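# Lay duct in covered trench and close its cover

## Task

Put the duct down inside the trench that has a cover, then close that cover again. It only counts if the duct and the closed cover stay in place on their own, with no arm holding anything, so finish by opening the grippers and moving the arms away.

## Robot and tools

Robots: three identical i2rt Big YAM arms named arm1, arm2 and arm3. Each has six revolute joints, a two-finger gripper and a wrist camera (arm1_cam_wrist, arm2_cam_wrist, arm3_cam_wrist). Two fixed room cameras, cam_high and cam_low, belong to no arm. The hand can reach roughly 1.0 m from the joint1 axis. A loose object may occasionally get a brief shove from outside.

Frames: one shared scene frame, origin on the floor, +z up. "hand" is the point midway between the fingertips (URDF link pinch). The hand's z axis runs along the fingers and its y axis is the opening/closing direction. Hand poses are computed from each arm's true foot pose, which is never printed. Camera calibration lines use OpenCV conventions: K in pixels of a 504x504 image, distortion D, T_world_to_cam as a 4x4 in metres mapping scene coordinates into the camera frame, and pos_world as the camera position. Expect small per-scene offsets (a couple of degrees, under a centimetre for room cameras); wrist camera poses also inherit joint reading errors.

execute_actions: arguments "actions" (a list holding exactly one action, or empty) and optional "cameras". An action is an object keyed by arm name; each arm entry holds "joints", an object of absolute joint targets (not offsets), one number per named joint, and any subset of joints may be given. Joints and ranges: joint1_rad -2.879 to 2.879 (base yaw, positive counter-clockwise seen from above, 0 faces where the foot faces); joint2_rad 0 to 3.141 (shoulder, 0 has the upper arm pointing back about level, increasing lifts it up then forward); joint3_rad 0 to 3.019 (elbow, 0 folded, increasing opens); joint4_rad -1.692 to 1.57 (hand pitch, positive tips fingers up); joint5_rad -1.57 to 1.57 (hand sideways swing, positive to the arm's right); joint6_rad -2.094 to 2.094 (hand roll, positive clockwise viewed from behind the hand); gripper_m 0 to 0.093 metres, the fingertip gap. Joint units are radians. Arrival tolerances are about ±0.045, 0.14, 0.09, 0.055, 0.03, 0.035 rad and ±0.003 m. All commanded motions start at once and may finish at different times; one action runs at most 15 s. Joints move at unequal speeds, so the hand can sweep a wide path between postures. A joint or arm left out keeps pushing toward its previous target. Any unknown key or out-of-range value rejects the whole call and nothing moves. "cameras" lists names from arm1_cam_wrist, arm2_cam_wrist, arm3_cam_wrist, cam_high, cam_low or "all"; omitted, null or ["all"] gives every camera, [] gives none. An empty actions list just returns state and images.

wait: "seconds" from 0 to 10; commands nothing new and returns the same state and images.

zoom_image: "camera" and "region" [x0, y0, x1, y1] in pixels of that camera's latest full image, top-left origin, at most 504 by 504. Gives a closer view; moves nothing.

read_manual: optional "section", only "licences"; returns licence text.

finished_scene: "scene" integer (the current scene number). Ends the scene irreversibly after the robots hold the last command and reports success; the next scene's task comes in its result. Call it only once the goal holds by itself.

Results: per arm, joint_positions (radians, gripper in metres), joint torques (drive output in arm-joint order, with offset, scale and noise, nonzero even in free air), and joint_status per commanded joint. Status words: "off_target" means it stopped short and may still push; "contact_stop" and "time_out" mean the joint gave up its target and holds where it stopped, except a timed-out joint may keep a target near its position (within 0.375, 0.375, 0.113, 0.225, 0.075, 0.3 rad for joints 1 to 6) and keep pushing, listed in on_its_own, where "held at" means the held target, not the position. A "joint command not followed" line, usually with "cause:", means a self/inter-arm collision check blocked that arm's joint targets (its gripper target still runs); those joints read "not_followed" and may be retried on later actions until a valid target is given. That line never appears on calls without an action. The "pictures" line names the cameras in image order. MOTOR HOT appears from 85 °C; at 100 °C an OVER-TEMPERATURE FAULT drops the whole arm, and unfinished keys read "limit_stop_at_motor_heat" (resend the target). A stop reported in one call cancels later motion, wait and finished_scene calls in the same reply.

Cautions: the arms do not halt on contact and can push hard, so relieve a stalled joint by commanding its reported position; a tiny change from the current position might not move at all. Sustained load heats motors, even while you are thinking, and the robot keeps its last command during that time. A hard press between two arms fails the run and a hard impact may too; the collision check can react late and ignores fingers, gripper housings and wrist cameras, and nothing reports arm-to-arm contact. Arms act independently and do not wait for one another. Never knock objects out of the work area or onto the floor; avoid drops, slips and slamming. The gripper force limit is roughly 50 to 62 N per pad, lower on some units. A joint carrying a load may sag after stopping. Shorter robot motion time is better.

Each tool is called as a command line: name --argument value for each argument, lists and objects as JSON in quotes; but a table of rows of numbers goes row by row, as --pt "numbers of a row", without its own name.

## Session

execute_actions --actions '[]'

Scene clock: 0.00 s.
Joint torques (N m, as the arm reports them, + toward a larger angle): no reading
Motor temperatures (°C, as the motors report them): arm1=[22 26 27 25 25 23] | arm2=[22 27 32 23 26 25] | arm3=[25 26 28 25 25 23]
arm1.joint_positions: joint1_rad=-0.251 joint2_rad=+0.585 joint3_rad=+1.382 joint4_rad=-1.478 joint5_rad=-0.174 joint6_rad=+0.447 gripper_m=+0.095
arm1.joint_status: not commanded
arm1.hand: x=+0.0157 y=-0.4156 z=+1.2899 quat_wxyz=(-0.211, +0.420, -0.798, -0.378) (m; scene frame)
arm2.joint_positions: joint1_rad=-0.241 joint2_rad=+0.582 joint3_rad=+1.396 joint4_rad=-1.414 joint5_rad=-0.093 joint6_rad=+0.246 gripper_m=+0.095
arm2.joint_status: not commanded
arm2.hand: x=-0.4840 y=-0.2504 z=+1.2968 quat_wxyz=(-0.306, +0.467, -0.748, -0.359) (m; scene frame)
arm3.joint_positions: joint1_rad=-0.267 joint2_rad=+0.624 joint3_rad=+1.336 joint4_rad=-1.456 joint5_rad=-0.104 joint6_rad=-0.075 gripper_m=+0.095
arm3.joint_status: not commanded
arm3.hand: x=+0.5509 y=-0.2306 z=+1.3168 quat_wxyz=(-0.296, +0.614, -0.677, -0.279) (m; scene frame)
pictures: arm1_cam_wrist, arm2_cam_wrist, arm3_cam_wrist, cam_high, cam_low
camera_calibration (this result's frames):
arm1_cam_wrist: T_world_to_cam=[[0.834146, -0.353298, -0.423535, 0.387757], [-0.452992, -0.876918, -0.160667, -0.143378], [-0.314642, 0.325877, -0.891518, 1.41204], [0, 0, 0, 1]] pos_world=[0.0558911, -0.448887, 1.40005]
arm2_cam_wrist: T_world_to_cam=[[0.920948, -0.298385, -0.25064, 0.694034], [-0.369477, -0.873043, -0.318249, 0.0181331], [-0.123859, 0.385696, -0.914274, 1.34309], [0, 0, 0, 1]] pos_world=[-0.466115, -0.295103, 1.40767]
arm3_cam_wrist: T_world_to_cam=[[0.996417, -0.0827693, -0.017387, -0.544189], [-0.0845739, -0.973728, -0.211425, 0.109911], [0.000569284, 0.212138, -0.97724, 1.45738], [0, 0, 0, 1]] pos_world=[0.550705, -0.247183, 1.43798]
Images, in order (width x height): arm1_cam_wrist 504x504, arm2_cam_wrist 504x504, arm3_cam_wrist 504x504, cam_high 504x504, cam_low 504x504.

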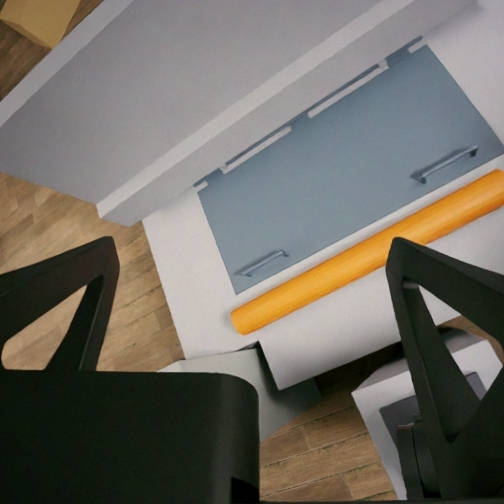

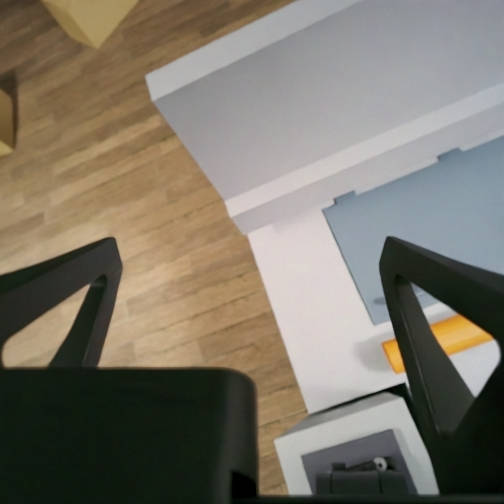

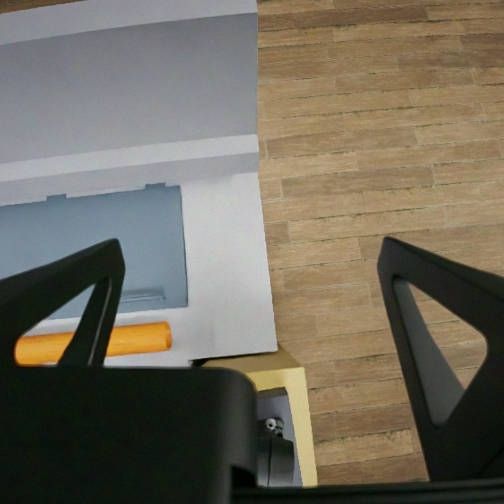

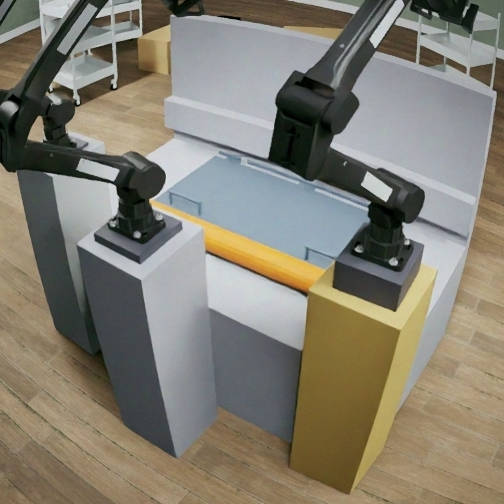

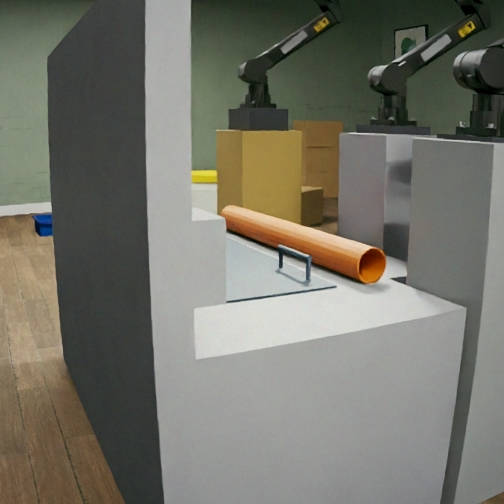

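execute_actions --actions '[{"arm2":{"joints":{"joint1_rad":-0.73,"joint2_rad":2.13,"joint3_rad":0.87,"joint4_rad":-0.3,"joint5_rad":0,"joint6_rad":0.82,"gripper_m":0.07}},"arm3":{"joints":{"joint1_rad":0.7,"joint2_rad":2.31,"joint3_rad":0.93,"joint4_rad":-0.18,"joint5_rad":0,"joint6_rad":-0.83,"gripper_m":0.07}},"arm1":{"joints":{"joint1_rad":0,"joint2_rad":0.617,"joint3_rad":1.476,"joint5_rad":0,"joint6_rad":0,"joint4_rad":-1.6}}}]' --cameras '["arm1_cam_wrist","arm2_cam_wrist","arm3_cam_wrist"]'

Scene clock: 10.90 s.
Joint torques (N m, as the arm reports them, + toward a larger angle): arm1=[-1.07  1.96 10.01  0.9   0.04 -0.11] | arm2=[ -0.37 -12.08   2.4    0.92  -0.04   0.07] | arm3=[ -1.57 -14.08   2.65   0.81  -0.15  -0.13]
Motor temperatures (°C, as the motors report them): arm1=[22 26 29 25 25 23] | arm2=[22 27 34 23 26 25] | arm3=[25 26 29 25 25 23]
arm1.joint_positions: joint1_rad=-0.003 joint2_rad=+0.618 joint3_rad=+1.435 joint4_rad=-1.589 joint5_rad=-0.003 joint6_rad=+0.008 gripper_m=+0.095
arm1.joint_status: all done
arm1.hand: x=-0.0048 y=-0.4265 z=+1.2861 quat_wxyz=(-0.272, +0.653, -0.652, -0.274) (m; scene frame)
arm2.joint_positions: joint1_rad=-0.727 joint2_rad=+2.137 joint3_rad=+0.868 joint4_rad=-0.310 joint5_rad=-0.001 joint6_rad=+0.811 gripper_m=+0.070
arm2.joint_status: all done
arm2.hand: x=-0.2524 y=-0.1591 z=+0.5668 quat_wxyz=(+0.001, +0.008, -1.000, -0.002) (m; scene frame)
arm3.joint_positions: joint1_rad=+0.707 joint2_rad=+2.305 joint3_rad=+0.925 joint4_rad=-0.194 joint5_rad=+0.001 joint6_rad=-0.816 gripper_m=+0.070
arm3.joint_status: all done
arm3.hand: x=+0.2486 y=-0.1588 z=+0.5713 quat_wxyz=(-0.002, +1.000, +0.000, +0.002) (m; scene frame)
pictures: arm1_cam_wrist, arm2_cam_wrist, arm3_cam_wrist
camera_calibration (this result's frames):
arm1_cam_wrist: T_world_to_cam=[[0.999919, 0.0126167, 0.00183615, 0.00918796], [0.0127484, -0.987368, -0.157931, -0.211291], [-0.000179624, 0.157942, -0.987448, 1.45899], [0, 0, 0, 1]] pos_world=[-0.00623153, -0.439173, 1.40729]
arm2_cam_wrist: T_world_to_cam=[[0.020091, -0.999757, -0.00908211, -0.150869], [-0.807203, -0.0215801, 0.589879, -0.538634], [-0.589931, -0.00452013, -0.807441, 0.428938], [0, 0, 0, 1]] pos_world=[-0.178712, -0.160517, 0.6627]
arm3_cam_wrist: T_world_to_cam=[[-0.00395212, 0.99998, -0.00488287, 0.163508], [0.808552, 0.00606866, 0.588394, -0.526713], [0.588412, -0.00162265, -0.80856, 0.437334], [0, 0, 0, 1]] pos_world=[0.169188, -0.159598, 0.664324]
Images, in order (width x height): arm1_cam_wrist 504x504, arm2_cam_wrist 504x504, arm3_cam_wrist 504x504.

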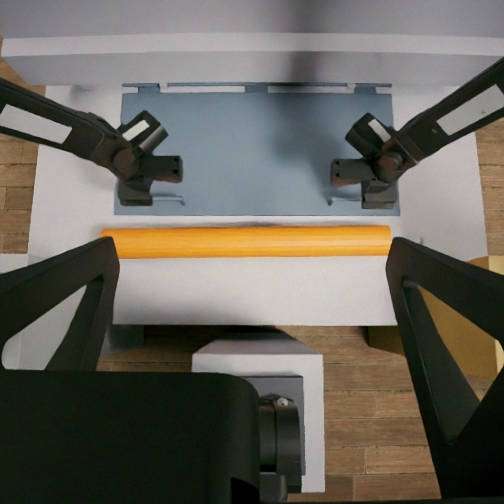

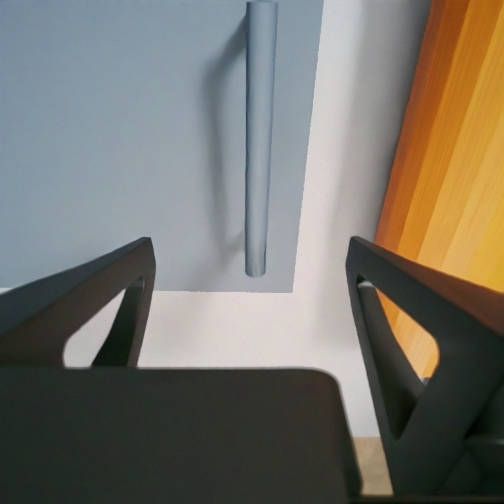

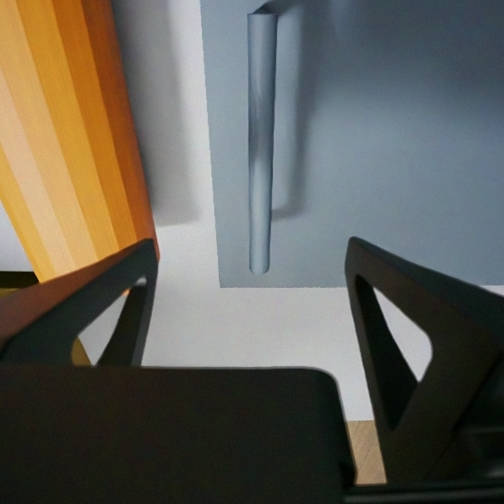

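execute_actions --actions '[{"arm2":{"joints":{"joint2_rad":2.35,"joint3_rad":0.932,"joint4_rad":-0.148}},"arm3":{"joints":{"joint2_rad":2.47,"joint3_rad":0.995,"joint4_rad":-0.11}},"arm1":{"joints":{"joint1_rad":0.043,"joint3_rad":1.0,"joint4_rad":-1.2,"joint6_rad":0.7}}}]' --cameras '[]'

execute_actions --actions '[{"arm2":{"joints":{"gripper_m":0.02}},"arm3":{"joints":{"joint1_rad":0.69,"joint2_rad":2.555,"joint3_rad":1.05,"joint4_rad":-0.065,"gripper_m":0.045}},"arm1":{"joints":{"joint3_rad":0.68,"joint4_rad":-0.9,"joint6_rad":1.2}}}]' --cameras '[]'

execute_actions --actions '[{"arm2":{"joints":{"gripper_m":0}},"arm3":{"joints":{"gripper_m":0}}}]' --cameras '["arm2_cam_wrist","arm3_cam_wrist"]'

Scene clock: 23.40 s.
Joint torques (N m, as the arm reports them, + toward a larger angle): arm1=[-1.   -1.21  8.97  1.85  0.08  0.  ] | arm2=[ -0.21 -13.08   1.28   0.88  -0.02   0.05] | arm3=[ -1.53 -15.     1.68   0.5   -0.15  -0.14]
Motor temperatures (°C, as the motors report them): arm1=[22 26 30 25 25 23] | arm2=[22 28 33 23 26 25] | arm3=[25 27 29 25 25 23]
arm1.joint_positions: joint1_rad=+0.038 joint2_rad=+0.623 joint3_rad=+0.998 joint4_rad=-1.217 joint5_rad=-0.002 joint6_rad=+0.691 gripper_m=+0.095
arm1.joint_status: all done
arm1.hand: x=-0.0154 y=-0.3449 z=+1.1359 quat_wxyz=(-0.145, +0.420, -0.836, -0.322) (m; scene frame)
arm2.joint_positions: joint1_rad=-0.727 joint2_rad=+2.366 joint3_rad=+0.927 joint4_rad=-0.158 joint5_rad=-0.001 joint6_rad=+0.812 gripper_m=+0.070
arm2.joint_status: all done
arm2.hand: x=-0.2587 y=-0.1656 z=+0.4863 quat_wxyz=(+0.007, +0.007, -1.000, +0.005) (m; scene frame)
arm3.joint_positions: joint1_rad=+0.707 joint2_rad=+2.468 joint3_rad=+0.990 joint4_rad=-0.119 joint5_rad=+0.001 joint6_rad=-0.817 gripper_m=+0.070
arm3.joint_status: all done
arm3.hand: x=+0.2540 y=-0.1642 z=+0.5139 quat_wxyz=(+0.006, +1.000, +0.001, +0.010) (m; scene frame)
pictures: none
No camera images: the call's "cameras" was empty. Leave "cameras" out to get every camera's image.

Scene clock: 24.93 s.
Joint torques (N m, as the arm reports them, + toward a larger angle): arm1=[-0.98 -1.71  9.52  1.8   0.09 -0.03] | arm2=[ -0.16 -14.01   1.4    0.89   0.01   0.06] | arm3=[ -1.74 -14.46   1.32   0.64  -0.15  -0.14]
Motor temperatures (°C, as the motors report them): arm1=[22 26 31 25 25 23] | arm2=[22 28 33 23 26 25] | arm3=[25 27 29 25 25 23]
arm1.joint_positions: joint1_rad=+0.038 joint2_rad=+0.618 joint3_rad=+0.677 joint4_rad=-0.917 joint5_rad=-0.002 joint6_rad=+1.192 gripper_m=+0.095
arm1.joint_status: all done
arm1.hand: x=-0.0156 y=-0.3240 z=+1.0147 quat_wxyz=(-0.059, +0.200, -0.917, -0.341) (m; scene frame)
arm2.joint_positions: joint1_rad=-0.727 joint2_rad=+2.366 joint3_rad=+0.927 joint4_rad=-0.158 joint5_rad=-0.001 joint6_rad=+0.812 gripper_m=+0.020
arm2.joint_status: all done
arm2.hand: x=-0.2587 y=-0.1656 z=+0.4863 quat_wxyz=(+0.007, +0.007, -1.000, +0.005) (m; scene frame)
arm3.joint_positions: joint1_rad=+0.699 joint2_rad=+2.540 joint3_rad=+1.049 joint4_rad=-0.076 joint5_rad=+0.001 joint6_rad=-0.817 gripper_m=+0.045
arm3.joint_status: all done
arm3.hand: x=+0.2462 y=-0.1515 z=+0.4884 quat_wxyz=(-0.005, +1.000, -0.003, +0.000) (m; scene frame)
pictures: none
No camera images: the call's "cameras" was empty. Leave "cameras" out to get every camera's image.

Scene clock: 25.50 s.
Joint torques (N m, as the arm reports them, + toward a larger angle): arm1=[-1.16 -1.74  9.52  1.8   0.09 -0.02] | arm2=[ -0.29 -13.5    1.17   0.56   0.37  -0.02] | arm3=[ -1.68 -14.32   1.47   0.6    0.12  -0.1 ]
Motor temperatures (°C, as the motors report them): arm1=[22 26 31 25 25 23] | arm2=[22 28 33 23 26 25] | arm3=[25 27 29 25 25 23]
arm1.joint_positions: joint1_rad=+0.038 joint2_rad=+0.618 joint3_rad=+0.677 joint4_rad=-0.917 joint5_rad=-0.002 joint6_rad=+1.192 gripper_m=+0.095
arm1.joint_status: not commanded
arm1.hand: x=-0.0156 y=-0.3240 z=+1.0147 quat_wxyz=(-0.059, +0.200, -0.917, -0.341) (m; scene frame)
arm2.joint_positions: joint1_rad=-0.727 joint2_rad=+2.366 joint3_rad=+0.930 joint4_rad=-0.153 joint5_rad=-0.009 joint6_rad=+0.819 gripper_m=+0.011
arm2.joint_status: gripper_m off_target (ended at +0.011, target +0.000)
arm2.hand: x=-0.2580 y=-0.1626 z=+0.4864 quat_wxyz=(+0.008, +0.004, -1.000, -0.001) (m; scene frame)
arm3.joint_positions: joint1_rad=+0.699 joint2_rad=+2.540 joint3_rad=+1.046 joint4_rad=-0.075 joint5_rad=-0.007 joint6_rad=-0.822 gripper_m=+0.011
arm3.joint_status: gripper_m off_target (ended at +0.011, target +0.000)
arm3.hand: x=+0.2464 y=-0.1537 z=+0.4882 quat_wxyz=(-0.001, +1.000, -0.001, -0.003) (m; scene frame)
pictures: arm2_cam_wrist, arm3_cam_wrist
camera_calibration (this result's frames):
arm2_cam_wrist: T_world_to_cam=[[0.0127409, -0.99989, -0.007631, -0.157522], [-0.799977, -0.0147715, 0.599849, -0.497683], [-0.599895, -0.00153799, -0.800077, 0.355017], [0, 0, 0, 1]] pos_world=[-0.183155, -0.164311, 0.581373]
arm3_cam_wrist: T_world_to_cam=[[-0.00214395, 0.999981, -0.00585011, 0.158015], [0.814433, 0.00514065, 0.580236, -0.473728], [0.580254, -0.00352052, -0.814428, 0.376025], [0, 0, 0, 1]] pos_world=[0.167968, -0.154253, 0.582044]
Images, in order (width x height): arm2_cam_wrist 504x504, arm3_cam_wrist 504x504.

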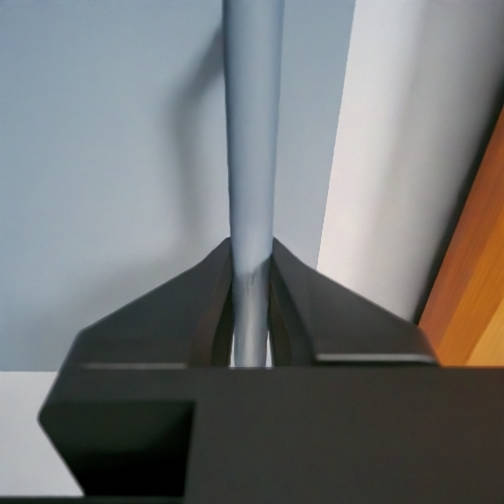

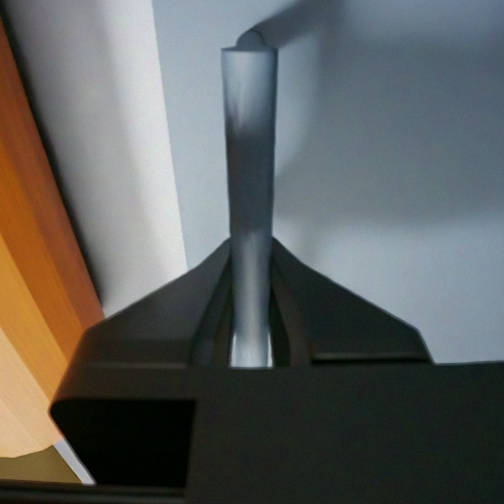

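execute_actions --actions '[{"arm2":{"joints":{"joint1_rad":-0.692,"joint2_rad":2.125,"joint3_rad":0.909,"joint4_rad":-0.325,"joint6_rad":0.856}},"arm3":{"joints":{"joint1_rad":0.664,"joint2_rad":2.308,"joint3_rad":0.987,"joint4_rad":-0.215,"joint6_rad":-0.862}},"arm1":{"joints":{"joint2_rad":1.0,"joint3_rad":0.49,"joint4_rad":-0.75,"joint6_rad":1.61}}}]' --cameras '[]'

execute_actions --actions '[{"arm2":{"joints":{"joint1_rad":-0.63,"joint2_rad":1.958,"joint3_rad":0.982,"joint4_rad":-0.545,"joint6_rad":0.919}},"arm3":{"joints":{"joint1_rad":0.603,"joint2_rad":2.126,"joint3_rad":1.027,"joint4_rad":-0.417,"joint6_rad":-0.923}},"arm1":{"joints":{"joint2_rad":1.5,"joint4_rad":-0.4}}}]' --cameras '[]'

execute_actions --actions '[{"arm2":{"joints":{"joint1_rad":-0.57,"joint2_rad":1.88,"joint3_rad":1.13,"joint4_rad":-0.74,"joint6_rad":0.98}},"arm3":{"joints":{"joint1_rad":0.543,"joint2_rad":2.03,"joint3_rad":1.15,"joint4_rad":-0.615,"joint6_rad":-0.982}},"arm1":{"joints":{"joint2_rad":1.93,"joint4_rad":0.15}}}]' --cameras '[]'

execute_actions --actions '[{"arm2":{"joints":{"joint1_rad":-0.512,"joint2_rad":1.885,"joint3_rad":1.29,"joint4_rad":-0.904,"joint6_rad":1.033}},"arm3":{"joints":{"joint1_rad":0.486,"joint2_rad":2.01,"joint3_rad":1.29,"joint4_rad":-0.775,"joint6_rad":-1.035}},"arm1":{"joints":{"joint2_rad":2.22,"joint3_rad":0.505,"joint4_rad":0.515}}}]' --cameras '["arm1_cam_wrist"]'

execute_actions --actions '[{"arm2":{"joints":{"joint1_rad":-0.465,"joint2_rad":1.94,"joint3_rad":1.47,"joint4_rad":-1.04,"joint6_rad":1.08}},"arm3":{"joints":{"joint1_rad":0.438,"joint2_rad":2.055,"joint3_rad":1.46,"joint4_rad":-0.92,"joint6_rad":-1.082}},"arm1":{"joints":{"joint2_rad":2.345,"joint3_rad":0.57,"joint4_rad":0.565}}}]' --cameras '["arm1_cam_wrist","cam_low"]'

Scene clock: 45.33 s.
Joint torques (N m, as the arm reports them, + toward a larger angle): arm1=[-1.02 -4.98  8.09  1.05  0.1   0.03] | arm2=[ -0.79 -17.04   2.06  -0.2   -0.36   0.04] | arm3=[ -1.56 -19.69   1.67  -0.42   0.34  -0.12]
Motor temperatures (°C, as the motors report them): arm1=[22 26 32 25 25 23] | arm2=[22 29 32 23 26 25] | arm3=[25 27 28 25 25 23]
arm1.joint_positions: joint1_rad=+0.038 joint2_rad=+1.004 joint3_rad=+0.482 joint4_rad=-0.763 joint5_rad=-0.002 joint6_rad=+1.601 gripper_m=+0.095
arm1.joint_status: all done
arm1.hand: x=-0.0134 y=-0.3437 z=+0.8332 quat_wxyz=(+0.003, +0.009, -0.990, -0.139) (m; scene frame)
arm2.joint_positions: joint1_rad=-0.697 joint2_rad=+2.193 joint3_rad=+0.909 joint4_rad=-0.315 joint5_rad=+0.008 joint6_rad=+0.850 gripper_m=+0.011
arm2.joint_status: all done
arm2.hand: x=-0.2565 y=-0.1477 z=+0.5505 quat_wxyz=(+0.004, +0.003, -1.000, +0.008) (m; scene frame)
arm3.joint_positions: joint1_rad=+0.672 joint2_rad=+2.369 joint3_rad=+0.993 joint4_rad=-0.200 joint5_rad=-0.013 joint6_rad=-0.851 gripper_m=+0.011
arm3.joint_status: all done
arm3.hand: x=+0.2467 y=-0.1392 z=+0.5518 quat_wxyz=(+0.004, +1.000, +0.000, -0.003) (m; scene frame)
pictures: none
No camera images: the call's "cameras" was empty. Leave "cameras" out to get every camera's image.

Scene clock: 46.57 s.
Joint torques (N m, as the arm reports them, + toward a larger angle): arm1=[-1.1  -8.81  4.89  0.79  0.11  0.02] | arm2=[  0.36 -16.37   5.95  -0.73  -0.63   0.09] | arm3=[ -2.04 -20.08   5.45  -0.42   0.65  -0.17]
Motor temperatures (°C, as the motors report them): arm1=[22 26 31 25 25 23] | arm2=[22 29 32 23 26 25] | arm3=[25 28 28 25 25 23]
arm1.joint_positions: joint1_rad=+0.038 joint2_rad=+1.499 joint3_rad=+0.482 joint4_rad=-0.413 joint5_rad=-0.002 joint6_rad=+1.602 gripper_m=+0.095
arm1.joint_status: all done
arm1.hand: x=-0.0137 y=-0.3228 z=+0.7177 quat_wxyz=(+0.000, +0.008, -0.998, -0.067) (m; scene frame)
arm2.joint_positions: joint1_rad=-0.641 joint2_rad=+2.024 joint3_rad=+0.952 joint4_rad=-0.521 joint5_rad=+0.015 joint6_rad=+0.909 gripper_m=+0.011
arm2.joint_status: all done
arm2.hand: x=-0.2567 y=-0.1134 z=+0.6242 quat_wxyz=(-0.001, +0.002, -1.000, +0.009) (m; scene frame)
arm3.joint_positions: joint1_rad=+0.616 joint2_rad=+2.191 joint3_rad=+1.011 joint4_rad=-0.403 joint5_rad=-0.023 joint6_rad=-0.908 gripper_m=+0.011
arm3.joint_status: all done
arm3.hand: x=+0.2465 y=-0.1050 z=+0.6269 quat_wxyz=(+0.009, +1.000, +0.001, -0.004) (m; scene frame)
pictures: none
No camera images: the call's "cameras" was empty. Leave "cameras" out to get every camera's image.

Scene clock: 47.80 s.
Joint torques (N m, as the arm reports them, + toward a larger angle): arm1=[ -1.02 -11.95   1.67   0.99   0.11   0.01] | arm2=[  1.63 -18.8    8.79  -0.53  -1.02   0.14] | arm3=[ -2.98 -22.29   9.67  -0.45   0.81  -0.23]
Motor temperatures (°C, as the motors report them): arm1=[22 26 31 25 25 23] | arm2=[22 29 32 23 26 25] | arm3=[25 28 28 25 25 23]
arm1.joint_positions: joint1_rad=+0.038 joint2_rad=+1.929 joint3_rad=+0.483 joint4_rad=+0.137 joint5_rad=-0.002 joint6_rad=+1.602 gripper_m=+0.095
arm1.joint_status: all done
arm1.hand: x=-0.0144 y=-0.2924 z=+0.6173 quat_wxyz=(+0.003, +0.009, -0.992, -0.127) (m; scene frame)
arm2.joint_positions: joint1_rad=-0.589 joint2_rad=+1.969 joint3_rad=+1.068 joint4_rad=-0.725 joint5_rad=+0.024 joint6_rad=+0.962 gripper_m=+0.011
arm2.joint_status: all done
arm2.hand: x=-0.2566 y=-0.0782 z=+0.6730 quat_wxyz=(+0.004, +0.001, -1.000, +0.025) (m; scene frame)
arm3.joint_positions: joint1_rad=+0.567 joint2_rad=+2.118 joint3_rad=+1.103 joint4_rad=-0.601 joint5_rad=-0.028 joint6_rad=-0.959 gripper_m=+0.011
arm3.joint_status: all done
arm3.hand: x=+0.2470 y=-0.0704 z=+0.6751 quat_wxyz=(+0.024, +1.000, +0.002, +0.003) (m; scene frame)
pictures: none
No camera images: the call's "cameras" was empty. Leave "cameras" out to get every camera's image.

Scene clock: 48.93 s.
Joint torques (N m, as the arm reports them, + toward a larger angle): arm1=[ -0.97 -13.31  -1.05   1.18   0.1    0.01] | arm2=[  3.48 -19.56  11.25   0.08  -1.29   0.19] | arm3=[ -3.96 -23.25  12.73  -0.02   1.02  -0.3 ]
Motor temperatures (°C, as the motors report them): arm1=[22 26 31 25 25 23] | arm2=[22 29 33 23 26 25] | arm3=[25 28 28 25 25 23]
arm1.joint_positions: joint1_rad=+0.038 joint2_rad=+2.225 joint3_rad=+0.505 joint4_rad=+0.501 joint5_rad=-0.002 joint6_rad=+1.602 gripper_m=+0.095
arm1.joint_status: all done
arm1.hand: x=-0.0142 y=-0.2878 z=+0.5538 quat_wxyz=(+0.004, +0.009, -0.985, -0.171) (m; scene frame)
arm2.joint_positions: joint1_rad=-0.545 joint2_rad=+1.969 joint3_rad=+1.204 joint4_rad=-0.901 joint5_rad=+0.030 joint6_rad=+1.009 gripper_m=+0.011
arm2.joint_status: all done
arm2.hand: x=-0.2573 y=-0.0437 z=+0.7087 quat_wxyz=(+0.011, +0.000, -0.999, +0.044) (m; scene frame)
arm3.joint_positions: joint1_rad=+0.524 joint2_rad=+2.099 joint3_rad=+1.221 joint4_rad=-0.773 joint5_rad=-0.034 joint6_rad=-1.005 gripper_m=+0.011
arm3.joint_status: all done
arm3.hand: x=+0.2473 y=-0.0358 z=+0.7112 quat_wxyz=(+0.040, +0.999, +0.003, +0.008) (m; scene frame)
pictures: arm1_cam_wrist
camera_calibration (this result's frames):
arm1_cam_wrist: T_world_to_cam=[[0.0245677, -0.938928, -0.343235, -0.0784691], [-0.798284, -0.225102, 0.558633, -0.378807], [-0.60178, 0.260275, -0.755062, 0.606116], [0, 0, 0, 1]] pos_world=[0.0642799, -0.316704, 0.642336]
Images, in order (width x height): arm1_cam_wrist 504x504.

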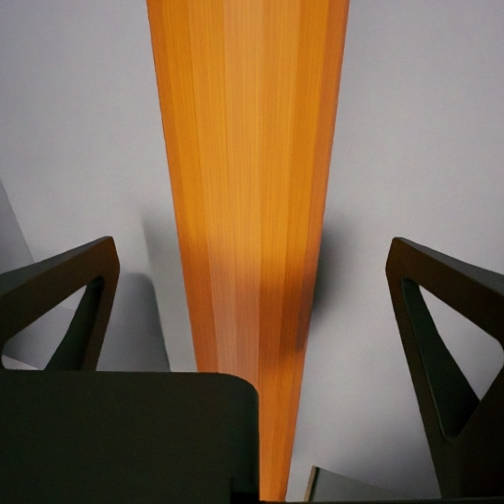

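Scene clock: 50.97 s.
Joint torques (N m, as the arm reports them, + toward a larger angle): arm1=[ -1.18 -13.58  -1.63   1.01   0.1    0.  ] | arm2=[  2.89 -18.04  12.6    0.64  -1.16   0.17] | arm3=[ -3.67 -21.72  14.72   0.56   0.98  -0.27]
Motor temperatures (°C, as the motors report them): arm1=[22 26 30 25 25 23] | arm2=[22 29 34 23 26 25] | arm3=[25 28 29 25 25 23]
arm1.joint_positions: joint1_rad=+0.038 joint2_rad=+2.342 joint3_rad=+0.573 joint4_rad=+0.555 joint5_rad=-0.002 joint6_rad=+1.603 gripper_m=+0.095
arm1.joint_status: all done
arm1.hand: x=-0.0145 y=-0.2773 z=+0.5221 quat_wxyz=(+0.005, +0.008, -0.985, -0.174) (m; scene frame)
arm2.joint_positions: joint1_rad=-0.496 joint2_rad=+1.997 joint3_rad=+1.373 joint4_rad=-1.049 joint5_rad=+0.028 joint6_rad=+1.059 gripper_m=+0.011
arm2.joint_status: joint3_rad time_out (moved +0.169 of +0.266); the others done
arm2.on_its_own: joint3_rad reads +1.373 and still pushes toward +1.470 since a time_out
arm2.hand: x=-0.2574 y=+0.0049 z=+0.7451 quat_wxyz=(+0.011, +0.000, -0.999, +0.047) (m; scene frame)
arm3.joint_positions: joint1_rad=+0.473 joint2_rad=+2.109 joint3_rad=+1.380 joint4_rad=-0.934 joint5_rad=-0.033 joint6_rad=-1.055 gripper_m=+0.011
arm3.joint_status: all done
arm3.hand: x=+0.2483 y=+0.0131 z=+0.7489 quat_wxyz=(+0.045, +0.999, +0.002, +0.009) (m; scene frame)
pictures: arm1_cam_wrist, cam_low
camera_calibration (this result's frames):
arm1_cam_wrist: T_world_to_cam=[[0.02414, -0.937359, -0.347529, -0.0767364], [-0.798164, -0.22739, 0.557878, -0.359242], [-0.601956, 0.263918, -0.753655, 0.5796], [0, 0, 0, 1]] pos_world=[0.0640116, -0.306584, 0.610563]
Images, in order (width x height): arm1_cam_wrist 504x504, cam_low 504x504.

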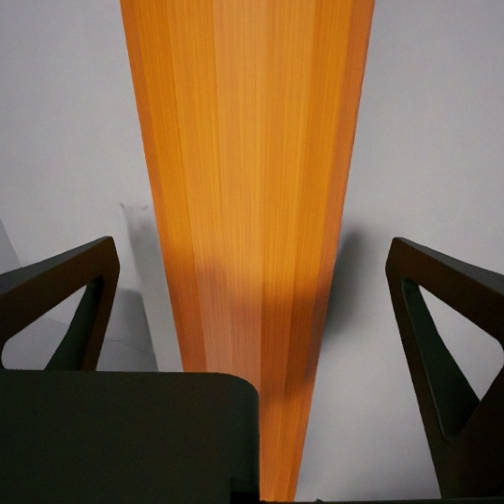

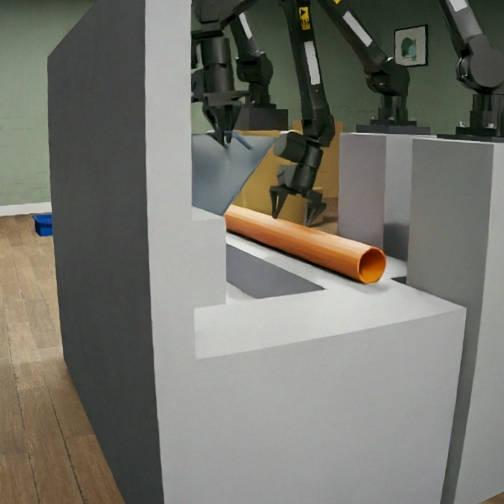

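execute_actions --actions '[{"arm1":{"joints":{"joint2_rad":2.47,"joint3_rad":0.665,"joint4_rad":0.605}}}]' --cameras '[]'

execute_actions --actions '[{"arm1":{"joints":{"gripper_m":0.03}}}]' --cameras '[]'

execute_actions --actions '[{"arm1":{"joints":{"joint2_rad":2.33,"joint3_rad":0.72}},"arm2":{"joints":{"joint1_rad":-0.425,"joint2_rad":1.99,"joint3_rad":1.6,"joint4_rad":-1.1,"joint6_rad":1.115}},"arm3":{"joints":{"joint1_rad":0.4,"joint2_rad":2.11,"joint3_rad":1.59,"joint4_rad":-0.99,"joint6_rad":-1.115}}}]' --cameras '["cam_low"]'

Scene clock: 64.20 s.
Joint torques (N m, as the arm reports them, + toward a larger angle): arm1=[ -1.14 -14.18  -1.67   1.17   0.09  -0.01] | arm2=[  2.45 -18.86  12.8    0.64  -1.19   0.15] | arm3=[ -3.72 -21.65  14.72   0.57   0.98  -0.27]
Motor temperatures (°C, as the motors report them): arm1=[22 27 29 25 25 23] | arm2=[22 30 40 23 27 25] | arm3=[25 29 32 25 26 23]
arm1.joint_positions: joint1_rad=+0.038 joint2_rad=+2.467 joint3_rad=+0.665 joint4_rad=+0.592 joint5_rad=-0.002 joint6_rad=+1.603 gripper_m=+0.095
arm1.joint_status: all done
arm1.hand: x=-0.0149 y=-0.2632 z=+0.4844 quat_wxyz=(+0.005, +0.008, -0.984, -0.176) (m; scene frame)
arm2.joint_positions: joint1_rad=-0.496 joint2_rad=+1.997 joint3_rad=+1.373 joint4_rad=-1.049 joint5_rad=+0.028 joint6_rad=+1.059 gripper_m=+0.011
arm2.joint_status: not commanded
arm2.on_its_own: joint3_rad reads +1.373 and still pushes toward +1.470 since a time_out
arm2.hand: x=-0.2574 y=+0.0049 z=+0.7451 quat_wxyz=(+0.011, +0.000, -0.999, +0.047) (m; scene frame)
arm3.joint_positions: joint1_rad=+0.473 joint2_rad=+2.109 joint3_rad=+1.380 joint4_rad=-0.934 joint5_rad=-0.033 joint6_rad=-1.055 gripper_m=+0.011
arm3.joint_status: not commanded
arm3.hand: x=+0.2483 y=+0.0131 z=+0.7489 quat_wxyz=(+0.045, +0.999, +0.002, +0.009) (m; scene frame)
pictures: none
No camera images: the call's "cameras" was empty. Leave "cameras" out to get every camera's image.

Scene clock: 64.83 s.
Joint torques (N m, as the arm reports them, + toward a larger angle): arm1=[ -1.31 -14.44  -1.68   0.99   0.09  -0.01] | arm2=[  2.23 -18.05  12.65   0.66  -1.13   0.16] | arm3=[ -3.73 -21.64  14.69   0.55   0.97  -0.27]
Motor temperatures (°C, as the motors report them): arm1=[22 27 29 25 25 23] | arm2=[22 30 40 23 27 25] | arm3=[25 29 32 25 26 23]
arm1.joint_positions: joint1_rad=+0.038 joint2_rad=+2.466 joint3_rad=+0.666 joint4_rad=+0.595 joint5_rad=-0.001 joint6_rad=+1.603 gripper_m=+0.075
arm1.joint_status: gripper_m off_target (ended at +0.075, target +0.030)
arm1.hand: x=-0.0149 y=-0.2617 z=+0.4849 quat_wxyz=(+0.005, +0.008, -0.984, -0.178) (m; scene frame)
arm2.joint_positions: joint1_rad=-0.496 joint2_rad=+1.997 joint3_rad=+1.373 joint4_rad=-1.049 joint5_rad=+0.028 joint6_rad=+1.059 gripper_m=+0.011
arm2.joint_status: not commanded
arm2.on_its_own: joint3_rad reads +1.373 and still pushes toward +1.470 since a time_out
arm2.hand: x=-0.2574 y=+0.0049 z=+0.7451 quat_wxyz=(+0.011, +0.000, -0.999, +0.047) (m; scene frame)
arm3.joint_positions: joint1_rad=+0.473 joint2_rad=+2.109 joint3_rad=+1.380 joint4_rad=-0.934 joint5_rad=-0.033 joint6_rad=-1.055 gripper_m=+0.011
arm3.joint_status: not commanded
arm3.hand: x=+0.2483 y=+0.0131 z=+0.7489 quat_wxyz=(+0.045, +0.999, +0.002, +0.009) (m; scene frame)
pictures: none
No camera images: the call's "cameras" was empty. Leave "cameras" out to get every camera's image.

Scene clock: 66.93 s.
Joint torques (N m, as the arm reports them, + toward a larger angle): arm1=[ -1.06 -17.45   0.1    1.49   0.02  -0.02] | arm2=[  2.67 -18.81  13.02   1.33  -1.06   0.21] | arm3=[ -3.96 -20.49  16.01   1.01   0.88  -0.26]
Motor temperatures (°C, as the motors report them): arm1=[22 27 28 25 25 23] | arm2=[22 30 41 23 27 25] | arm3=[25 29 32 25 26 23]
arm1.joint_positions: joint1_rad=+0.038 joint2_rad=+2.350 joint3_rad=+0.718 joint4_rad=+0.591 joint5_rad=+0.000 joint6_rad=+1.603 gripper_m=+0.075
arm1.joint_status: all done
arm1.hand: x=-0.0186 y=-0.1851 z=+0.5306 quat_wxyz=(+0.007, +0.008, -0.966, -0.258) (m; scene frame)
arm2.joint_positions: joint1_rad=-0.461 joint2_rad=+2.033 joint3_rad=+1.504 joint4_rad=-1.125 joint5_rad=+0.026 joint6_rad=+1.093 gripper_m=+0.011
arm2.joint_status: joint3_rad time_out (moved +0.131 of +0.227); the others done
arm2.on_its_own: joint3_rad reads +1.504 and still pushes toward +1.600 since a time_out
arm2.hand: x=-0.2575 y=+0.0455 z=+0.7670 quat_wxyz=(+0.006, +0.000, -0.999, +0.038) (m; scene frame)
arm3.joint_positions: joint1_rad=+0.438 joint2_rad=+2.135 joint3_rad=+1.503 joint4_rad=-1.013 joint5_rad=-0.030 joint6_rad=-1.089 gripper_m=+0.011
arm3.joint_status: all done
arm3.hand: x=+0.2488 y=+0.0533 z=+0.7708 quat_wxyz=(+0.037, +0.999, +0.002, +0.005) (m; scene frame)
pictures: cam_low
Images, in order (width x height): cam_low 504x504.

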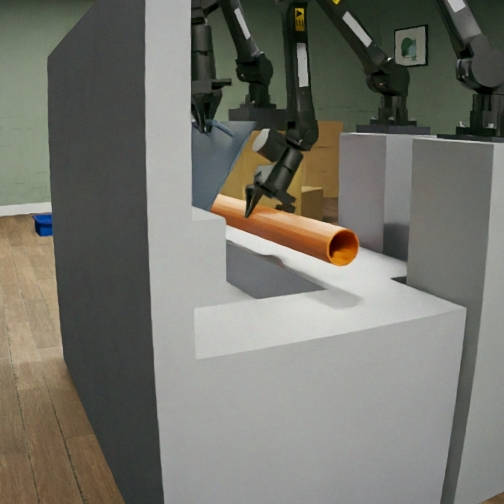

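execute_actions --actions '[{"arm1":{"joints":{"joint1_rad":-0.024,"joint3_rad":0.98,"joint4_rad":0.26,"joint6_rad":1.545}}}]' --cameras '[]'

execute_actions --actions '[{"arm1":{"joints":{"joint2_rad":2.445,"joint3_rad":1.232,"joint4_rad":0.06}}}]' --cameras '["cam_high","cam_low"]'

zoom_image --camera "cam_low" --region '[200,200,380,330]'

Scene clock: 75.77 s.
Joint torques (N m, as the arm reports them, + toward a larger angle): arm1=[ -1.13 -21.17   2.6    0.95  -0.09  -0.12] | arm2=[  3.5  -18.22  13.07   1.52  -1.08   0.21] | arm3=[ -3.98 -20.44  15.99   0.99   0.87  -0.26]
Motor temperatures (°C, as the motors report them): arm1=[22 27 28 25 25 23] | arm2=[22 31 43 23 27 25] | arm3=[25 29 33 25 26 23]
arm1.joint_positions: joint1_rad=-0.030 joint2_rad=+2.362 joint3_rad=+0.970 joint4_rad=+0.254 joint5_rad=+0.003 joint6_rad=+1.549 gripper_m=+0.075
arm1.joint_status: all done
arm1.hand: x=+0.0131 y=-0.1119 z=+0.5207 quat_wxyz=(-0.009, +0.001, -0.977, -0.211) (m; scene frame)
arm2.joint_positions: joint1_rad=-0.461 joint2_rad=+2.033 joint3_rad=+1.504 joint4_rad=-1.125 joint5_rad=+0.026 joint6_rad=+1.093 gripper_m=+0.011
arm2.joint_status: not commanded
arm2.on_its_own: joint3_rad reads +1.504 and still pushes toward +1.600 since a time_out
arm2.hand: x=-0.2575 y=+0.0455 z=+0.7670 quat_wxyz=(+0.006, +0.000, -0.999, +0.038) (m; scene frame)
arm3.joint_positions: joint1_rad=+0.438 joint2_rad=+2.135 joint3_rad=+1.503 joint4_rad=-1.013 joint5_rad=-0.030 joint6_rad=-1.089 gripper_m=+0.011
arm3.joint_status: not commanded
arm3.hand: x=+0.2488 y=+0.0533 z=+0.7708 quat_wxyz=(+0.037, +0.999, +0.002, +0.005) (m; scene frame)
pictures: none
No camera images: the call's "cameras" was empty. Leave "cameras" out to get every camera's image.

Scene clock: 76.93 s.
Joint torques (N m, as the arm reports them, + toward a larger angle): arm1=[ -1.08 -24.71   4.36   0.68  -0.08  -0.1 ] | arm2=[  3.22 -18.45  12.9    1.44  -1.05   0.18] | arm3=[ -4.01 -20.48  16.02   0.99   0.87  -0.27]
Motor temperatures (°C, as the motors report them): arm1=[22 28 28 25 25 23] | arm2=[22 31 43 23 27 25] | arm3=[25 29 33 25 26 23]
arm1.joint_positions: joint1_rad=-0.030 joint2_rad=+2.494 joint3_rad=+1.208 joint4_rad=+0.059 joint5_rad=+0.003 joint6_rad=+1.549 gripper_m=+0.075
arm1.joint_status: all done
arm1.hand: x=+0.0143 y=-0.0673 z=+0.4778 quat_wxyz=(-0.009, +0.001, -0.986, -0.168) (m; scene frame)
arm2.joint_positions: joint1_rad=-0.461 joint2_rad=+2.033 joint3_rad=+1.504 joint4_rad=-1.125 joint5_rad=+0.026 joint6_rad=+1.093 gripper_m=+0.011
arm2.joint_status: not commanded
arm2.on_its_own: joint3_rad reads +1.504 and still pushes toward +1.600 since a time_out
arm2.hand: x=-0.2575 y=+0.0455 z=+0.7670 quat_wxyz=(+0.006, +0.000, -0.999, +0.038) (m; scene frame)
arm3.joint_positions: joint1_rad=+0.438 joint2_rad=+2.135 joint3_rad=+1.503 joint4_rad=-1.013 joint5_rad=-0.030 joint6_rad=-1.089 gripper_m=+0.011
arm3.joint_status: not commanded
arm3.hand: x=+0.2488 y=+0.0533 z=+0.7708 quat_wxyz=(+0.037, +0.999, +0.002, +0.005) (m; scene frame)
pictures: cam_high, cam_low
Images, in order (width x height): cam_high 504x504, cam_low 504x504.

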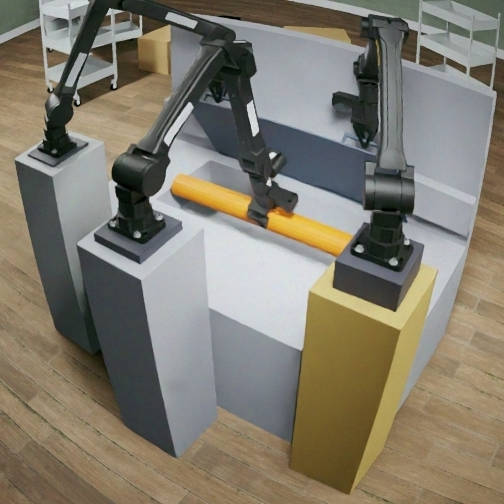

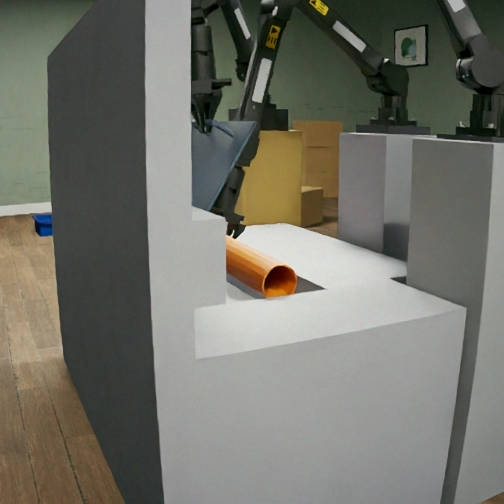

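Region (200, 200, 380, 330) of cam_low's 504x504 image, scaled by 2.800, with more detail than that image has.

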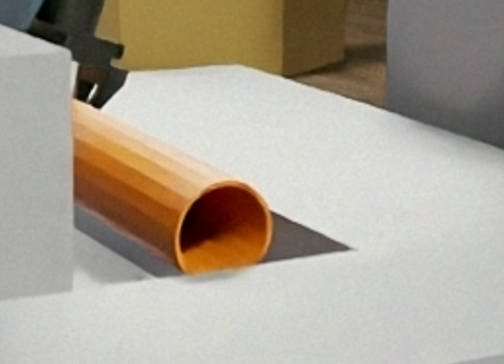

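execute_actions --actions '[{"arm1":{"joints":{"joint1_rad":-0.016,"joint2_rad":2.56,"joint3_rad":1.305,"joint4_rad":0.115}}}]' --cameras '["cam_high"]'

Scene clock: 82.90 s.
Joint torques (N m, as the arm reports them, + toward a larger angle): arm1=[ -1.21 -24.3    3.6    1.39  -0.09  -0.09] | arm2=[  2.91 -18.5   13.04   1.58  -1.06   0.23] | arm3=[ -3.94 -20.4   16.02   0.97   0.87  -0.26]
Motor temperatures (°C, as the motors report them): arm1=[22 28 28 25 25 23] | arm2=[22 31 44 23 27 25] | arm3=[25 29 34 25 26 23]
arm1.joint_positions: joint1_rad=-0.021 joint2_rad=+2.600 joint3_rad=+1.287 joint4_rad=+0.095 joint5_rad=+0.003 joint6_rad=+1.549 gripper_m=+0.075
arm1.joint_status: all done
arm1.hand: x=+0.0100 y=-0.0583 z=+0.4387 quat_wxyz=(-0.008, +0.005, -0.985, -0.173) (m; scene frame)
arm2.joint_positions: joint1_rad=-0.461 joint2_rad=+2.033 joint3_rad=+1.504 joint4_rad=-1.125 joint5_rad=+0.026 joint6_rad=+1.093 gripper_m=+0.011
arm2.joint_status: not commanded
arm2.on_its_own: joint3_rad reads +1.504 and still pushes toward +1.600 since a time_out
arm2.hand: x=-0.2575 y=+0.0455 z=+0.7670 quat_wxyz=(+0.006, +0.000, -0.999, +0.038) (m; scene frame)
arm3.joint_positions: joint1_rad=+0.438 joint2_rad=+2.135 joint3_rad=+1.503 joint4_rad=-1.013 joint5_rad=-0.030 joint6_rad=-1.089 gripper_m=+0.011
arm3.joint_status: not commanded
arm3.hand: x=+0.2488 y=+0.0533 z=+0.7708 quat_wxyz=(+0.037, +0.999, +0.002, +0.005) (m; scene frame)
pictures: cam_high
Images, in order (width x height): cam_high 504x504.

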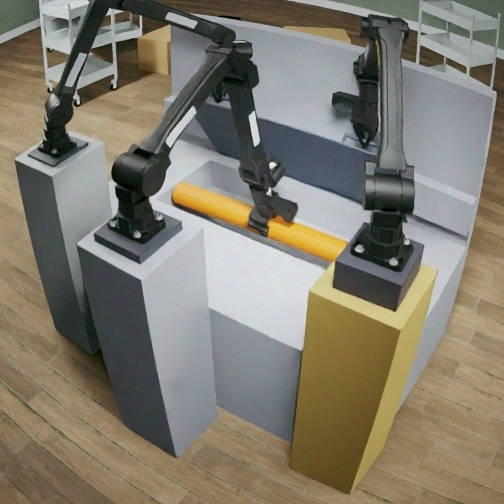

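execute_actions --actions '[{"arm1":{"joints":{"joint2_rad":2.69,"joint3_rad":1.395,"joint4_rad":0.16}}}]' --cameras '[]'

execute_actions --actions '[{"arm1":{"joints":{"joint2_rad":2.75,"joint3_rad":1.42}}}]' --cameras '[]'

execute_actions --actions '[{"arm1":{"joints":{"gripper_m":0.093,"joint3_rad":1.4}}}]' --cameras '[]'

execute_actions --actions '[{"arm1":{"joints":{"joint2_rad":2.63,"joint3_rad":1.256}}}]' --cameras '[]'

execute_actions --actions '[{"arm1":{"joints":{"joint2_rad":2.4,"joint3_rad":1.06}}}]' --cameras '[]'

execute_actions --actions '[{"arm1":{"joints":{"joint2_rad":1.93,"joint3_rad":0.48}},"arm2":{"joints":{"joint1_rad":-0.48,"joint2_rad":1.97,"joint3_rad":1.42,"joint4_rad":-1.04,"joint6_rad":1.07}},"arm3":{"joints":{"joint1_rad":0.455,"joint2_rad":2.085,"joint3_rad":1.425,"joint4_rad":-0.925,"joint6_rad":-1.066}}}]' --cameras '["cam_high","cam_low"]'

Scene clock: 98.20 s.
Joint torques (N m, as the arm reports them, + toward a larger angle): arm1=[ -0.95 -25.59   3.04   1.46   0.03  -0.1 ] | arm2=[  2.66 -18.27  12.94   1.33  -1.05   0.2 ] | arm3=[ -3.98 -20.46  16.     0.97   0.88  -0.27]
Motor temperatures (°C, as the motors report them): arm1=[22 30 28 25 25 23] | arm2=[22 31 46 23 27 25] | arm3=[25 29 35 25 26 23]
arm1.joint_positions: joint1_rad=-0.021 joint2_rad=+2.735 joint3_rad=+1.381 joint4_rad=+0.140 joint5_rad=+0.000 joint6_rad=+1.549 gripper_m=+0.075
arm1.joint_status: all done
arm1.hand: x=+0.0099 y=-0.0579 z=+0.3858 quat_wxyz=(-0.006, +0.005, -0.985, -0.174) (m; scene frame)
arm2.joint_positions: joint1_rad=-0.461 joint2_rad=+2.033 joint3_rad=+1.504 joint4_rad=-1.125 joint5_rad=+0.026 joint6_rad=+1.093 gripper_m=+0.011
arm2.joint_status: not commanded
arm2.on_its_own: joint3_rad reads +1.504 and still pushes toward +1.600 since a time_out
arm2.hand: x=-0.2575 y=+0.0455 z=+0.7670 quat_wxyz=(+0.006, +0.000, -0.999, +0.038) (m; scene frame)
arm3.joint_positions: joint1_rad=+0.438 joint2_rad=+2.135 joint3_rad=+1.503 joint4_rad=-1.013 joint5_rad=-0.030 joint6_rad=-1.089 gripper_m=+0.011
arm3.joint_status: not commanded
arm3.hand: x=+0.2488 y=+0.0533 z=+0.7708 quat_wxyz=(+0.037, +0.999, +0.002, +0.005) (m; scene frame)
pictures: none
No camera images: the call's "cameras" was empty. Leave "cameras" out to get every camera's image.

Scene clock: 98.83 s.
Joint torques (N m, as the arm reports them, + toward a larger angle): arm1=[ -1.07 -22.26   3.85   1.32   0.24  -0.16] | arm2=[  3.63 -18.32  13.18   1.35  -1.05   0.21] | arm3=[ -3.91 -20.42  16.03   0.98   0.87  -0.27]
Motor temperatures (°C, as the motors report them): arm1=[22 30 28 25 25 23] | arm2=[22 31 46 23 27 25] | arm3=[25 29 35 25 26 23]
arm1.joint_positions: joint1_rad=-0.021 joint2_rad=+2.754 joint3_rad=+1.397 joint4_rad=+0.141 joint5_rad=-0.006 joint6_rad=+1.554 gripper_m=+0.075
arm1.joint_status: all done
arm1.hand: x=+0.0090 y=-0.0582 z=+0.3782 quat_wxyz=(-0.003, +0.004, -0.985, -0.173) (m; scene frame)
arm2.joint_positions: joint1_rad=-0.461 joint2_rad=+2.033 joint3_rad=+1.504 joint4_rad=-1.125 joint5_rad=+0.026 joint6_rad=+1.093 gripper_m=+0.011
arm2.joint_status: not commanded
arm2.on_its_own: joint3_rad reads +1.504 and still pushes toward +1.600 since a time_out
arm2.hand: x=-0.2575 y=+0.0455 z=+0.7670 quat_wxyz=(+0.006, +0.000, -0.999, +0.038) (m; scene frame)
arm3.joint_positions: joint1_rad=+0.438 joint2_rad=+2.135 joint3_rad=+1.503 joint4_rad=-1.013 joint5_rad=-0.030 joint6_rad=-1.089 gripper_m=+0.011
arm3.joint_status: not commanded
arm3.hand: x=+0.2488 y=+0.0533 z=+0.7708 quat_wxyz=(+0.037, +0.999, +0.002, +0.005) (m; scene frame)
pictures: none
No camera images: the call's "cameras" was empty. Leave "cameras" out to get every camera's image.

Scene clock: 99.47 s.
Joint torques (N m, as the arm reports them, + toward a larger angle): arm1=[ -0.97 -22.13   2.19   1.21   0.12  -0.15] | arm2=[  2.95 -18.57  12.85   1.62  -1.06   0.23] | arm3=[ -4.06 -20.45  15.99   1.     0.87  -0.27]
Motor temperatures (°C, as the motors report them): arm1=[22 30 28 25 25 23] | arm2=[22 31 46 23 27 25] | arm3=[25 29 35 25 26 23]
arm1.joint_positions: joint1_rad=-0.021 joint2_rad=+2.753 joint3_rad=+1.397 joint4_rad=+0.146 joint5_rad=-0.003 joint6_rad=+1.553 gripper_m=+0.093
arm1.joint_status: all done
arm1.hand: x=+0.0095 y=-0.0570 z=+0.3787 quat_wxyz=(-0.005, +0.004, -0.984, -0.176) (m; scene frame)
arm2.joint_positions: joint1_rad=-0.461 joint2_rad=+2.033 joint3_rad=+1.504 joint4_rad=-1.125 joint5_rad=+0.026 joint6_rad=+1.093 gripper_m=+0.011
arm2.joint_status: not commanded
arm2.on_its_own: joint3_rad reads +1.504 and still pushes toward +1.600 since a time_out
arm2.hand: x=-0.2575 y=+0.0455 z=+0.7670 quat_wxyz=(+0.006, +0.000, -0.999, +0.038) (m; scene frame)
arm3.joint_positions: joint1_rad=+0.438 joint2_rad=+2.135 joint3_rad=+1.503 joint4_rad=-1.013 joint5_rad=-0.030 joint6_rad=-1.089 gripper_m=+0.011
arm3.joint_status: not commanded
arm3.hand: x=+0.2488 y=+0.0533 z=+0.7708 quat_wxyz=(+0.037, +0.999, +0.002, +0.005) (m; scene frame)
pictures: none
No camera images: the call's "cameras" was empty. Leave "cameras" out to get every camera's image.

Scene clock: 100.43 s.
Joint torques (N m, as the arm reports them, + toward a larger angle): arm1=[ -1.23 -20.25   1.67   0.94   0.09  -0.16] | arm2=[  3.33 -18.72  12.94   1.55  -1.08   0.19] | arm3=[ -4.01 -20.44  16.03   0.96   0.88  -0.26]
Motor temperatures (°C, as the motors report them): arm1=[22 30 28 25 25 23] | arm2=[22 31 46 23 27 25] | arm3=[25 29 35 25 26 23]
arm1.joint_positions: joint1_rad=-0.021 joint2_rad=+2.616 joint3_rad=+1.260 joint4_rad=+0.153 joint5_rad=-0.001 joint6_rad=+1.553 gripper_m=+0.093
arm1.joint_status: all done
arm1.hand: x=+0.0092 y=-0.0687 z=+0.4306 quat_wxyz=(-0.006, +0.004, -0.984, -0.180) (m; scene frame)
arm2.joint_positions: joint1_rad=-0.461 joint2_rad=+2.033 joint3_rad=+1.504 joint4_rad=-1.125 joint5_rad=+0.026 joint6_rad=+1.093 gripper_m=+0.011
arm2.joint_status: not commanded
arm2.on_its_own: joint3_rad reads +1.504 and still pushes toward +1.600 since a time_out
arm2.hand: x=-0.2575 y=+0.0455 z=+0.7670 quat_wxyz=(+0.006, +0.000, -0.999, +0.038) (m; scene frame)
arm3.joint_positions: joint1_rad=+0.438 joint2_rad=+2.135 joint3_rad=+1.503 joint4_rad=-1.013 joint5_rad=-0.030 joint6_rad=-1.089 gripper_m=+0.011
arm3.joint_status: not commanded
arm3.hand: x=+0.2488 y=+0.0533 z=+0.7708 quat_wxyz=(+0.037, +0.999, +0.002, +0.005) (m; scene frame)
pictures: none
No camera images: the call's "cameras" was empty. Leave "cameras" out to get every camera's image.

Scene clock: 101.50 s.
Joint torques (N m, as the arm reports them, + toward a larger angle): arm1=[ -1.17 -18.17   2.2    0.83   0.07  -0.15] | arm2=[  2.84 -18.87  12.85   1.55  -1.03   0.18] | arm3=[ -3.99 -20.47  16.03   0.98   0.87  -0.27]
Motor temperatures (°C, as the motors report them): arm1=[22 30 28 25 25 23] | arm2=[22 31 46 23 27 25] | arm3=[25 29 35 25 26 23]
arm1.joint_positions: joint1_rad=-0.021 joint2_rad=+2.381 joint3_rad=+1.062 joint4_rad=+0.156 joint5_rad=-0.001 joint6_rad=+1.552 gripper_m=+0.093
arm1.joint_status: all done
arm1.hand: x=+0.0084 y=-0.0859 z=+0.5179 quat_wxyz=(-0.006, +0.004, -0.980, -0.199) (m; scene frame)
arm2.joint_positions: joint1_rad=-0.461 joint2_rad=+2.033 joint3_rad=+1.504 joint4_rad=-1.125 joint5_rad=+0.026 joint6_rad=+1.093 gripper_m=+0.011
arm2.joint_status: not commanded
arm2.on_its_own: joint3_rad reads +1.504 and still pushes toward +1.600 since a time_out
arm2.hand: x=-0.2575 y=+0.0455 z=+0.7670 quat_wxyz=(+0.006, +0.000, -0.999, +0.038) (m; scene frame)
arm3.joint_positions: joint1_rad=+0.438 joint2_rad=+2.135 joint3_rad=+1.503 joint4_rad=-1.013 joint5_rad=-0.030 joint6_rad=-1.089 gripper_m=+0.011
arm3.joint_status: not commanded
arm3.hand: x=+0.2488 y=+0.0533 z=+0.7708 quat_wxyz=(+0.037, +0.999, +0.002, +0.005) (m; scene frame)
pictures: none
No camera images: the call's "cameras" was empty. Leave "cameras" out to get every camera's image.

Scene clock: 102.77 s.
Joint torques (N m, as the arm reports them, + toward a larger angle): arm1=[ -1.16 -11.13   1.46   0.62   0.09  -0.14] | arm2=[  1.81 -17.53   7.7    2.07  -0.93   0.04] | arm3=[ -2.81 -20.35  10.32   1.27   0.53  -0.14]
Motor temperatures (°C, as the motors report them): arm1=[22 29 28 25 25 23] | arm2=[22 31 46 23 27 25] | arm3=[25 29 35 25 26 23]
arm1.joint_positions: joint1_rad=-0.021 joint2_rad=+1.921 joint3_rad=+0.475 joint4_rad=+0.156 joint5_rad=-0.001 joint6_rad=+1.552 gripper_m=+0.093
arm1.joint_status: all done
arm1.hand: x=+0.0053 y=-0.2895 z=+0.6204 quat_wxyz=(-0.005, +0.004, -0.991, -0.137) (m; scene frame)
arm2.joint_positions: joint1_rad=-0.499 joint2_rad=+2.010 joint3_rad=+1.390 joint4_rad=-1.077 joint5_rad=+0.022 joint6_rad=+1.059 gripper_m=+0.011
arm2.joint_status: all done
arm2.hand: x=-0.2574 y=+0.0040 z=+0.7440 quat_wxyz=(+0.019, -0.002, -0.998, +0.055) (m; scene frame)
arm3.joint_positions: joint1_rad=+0.478 joint2_rad=+2.120 joint3_rad=+1.393 joint4_rad=-0.957 joint5_rad=-0.020 joint6_rad=-1.054 gripper_m=+0.011
arm3.joint_status: all done
arm3.hand: x=+0.2486 y=+0.0114 z=+0.7470 quat_wxyz=(+0.051, +0.998, +0.004, +0.020) (m; scene frame)
pictures: cam_high, cam_low
Images, in order (width x height): cam_high 504x504, cam_low 504x504.

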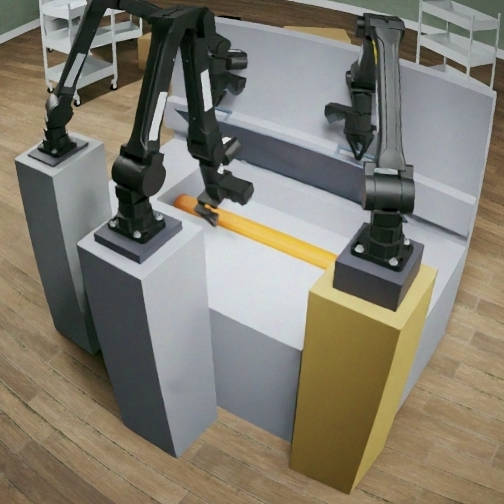

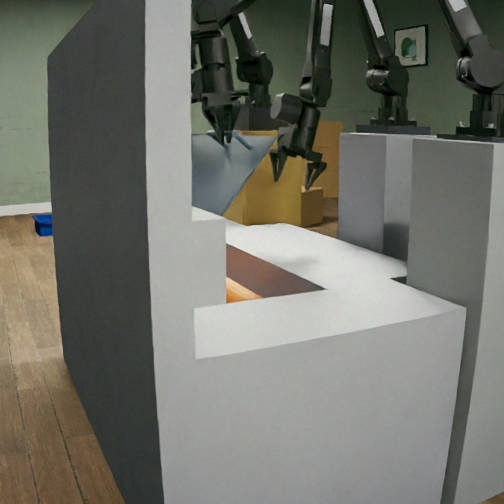

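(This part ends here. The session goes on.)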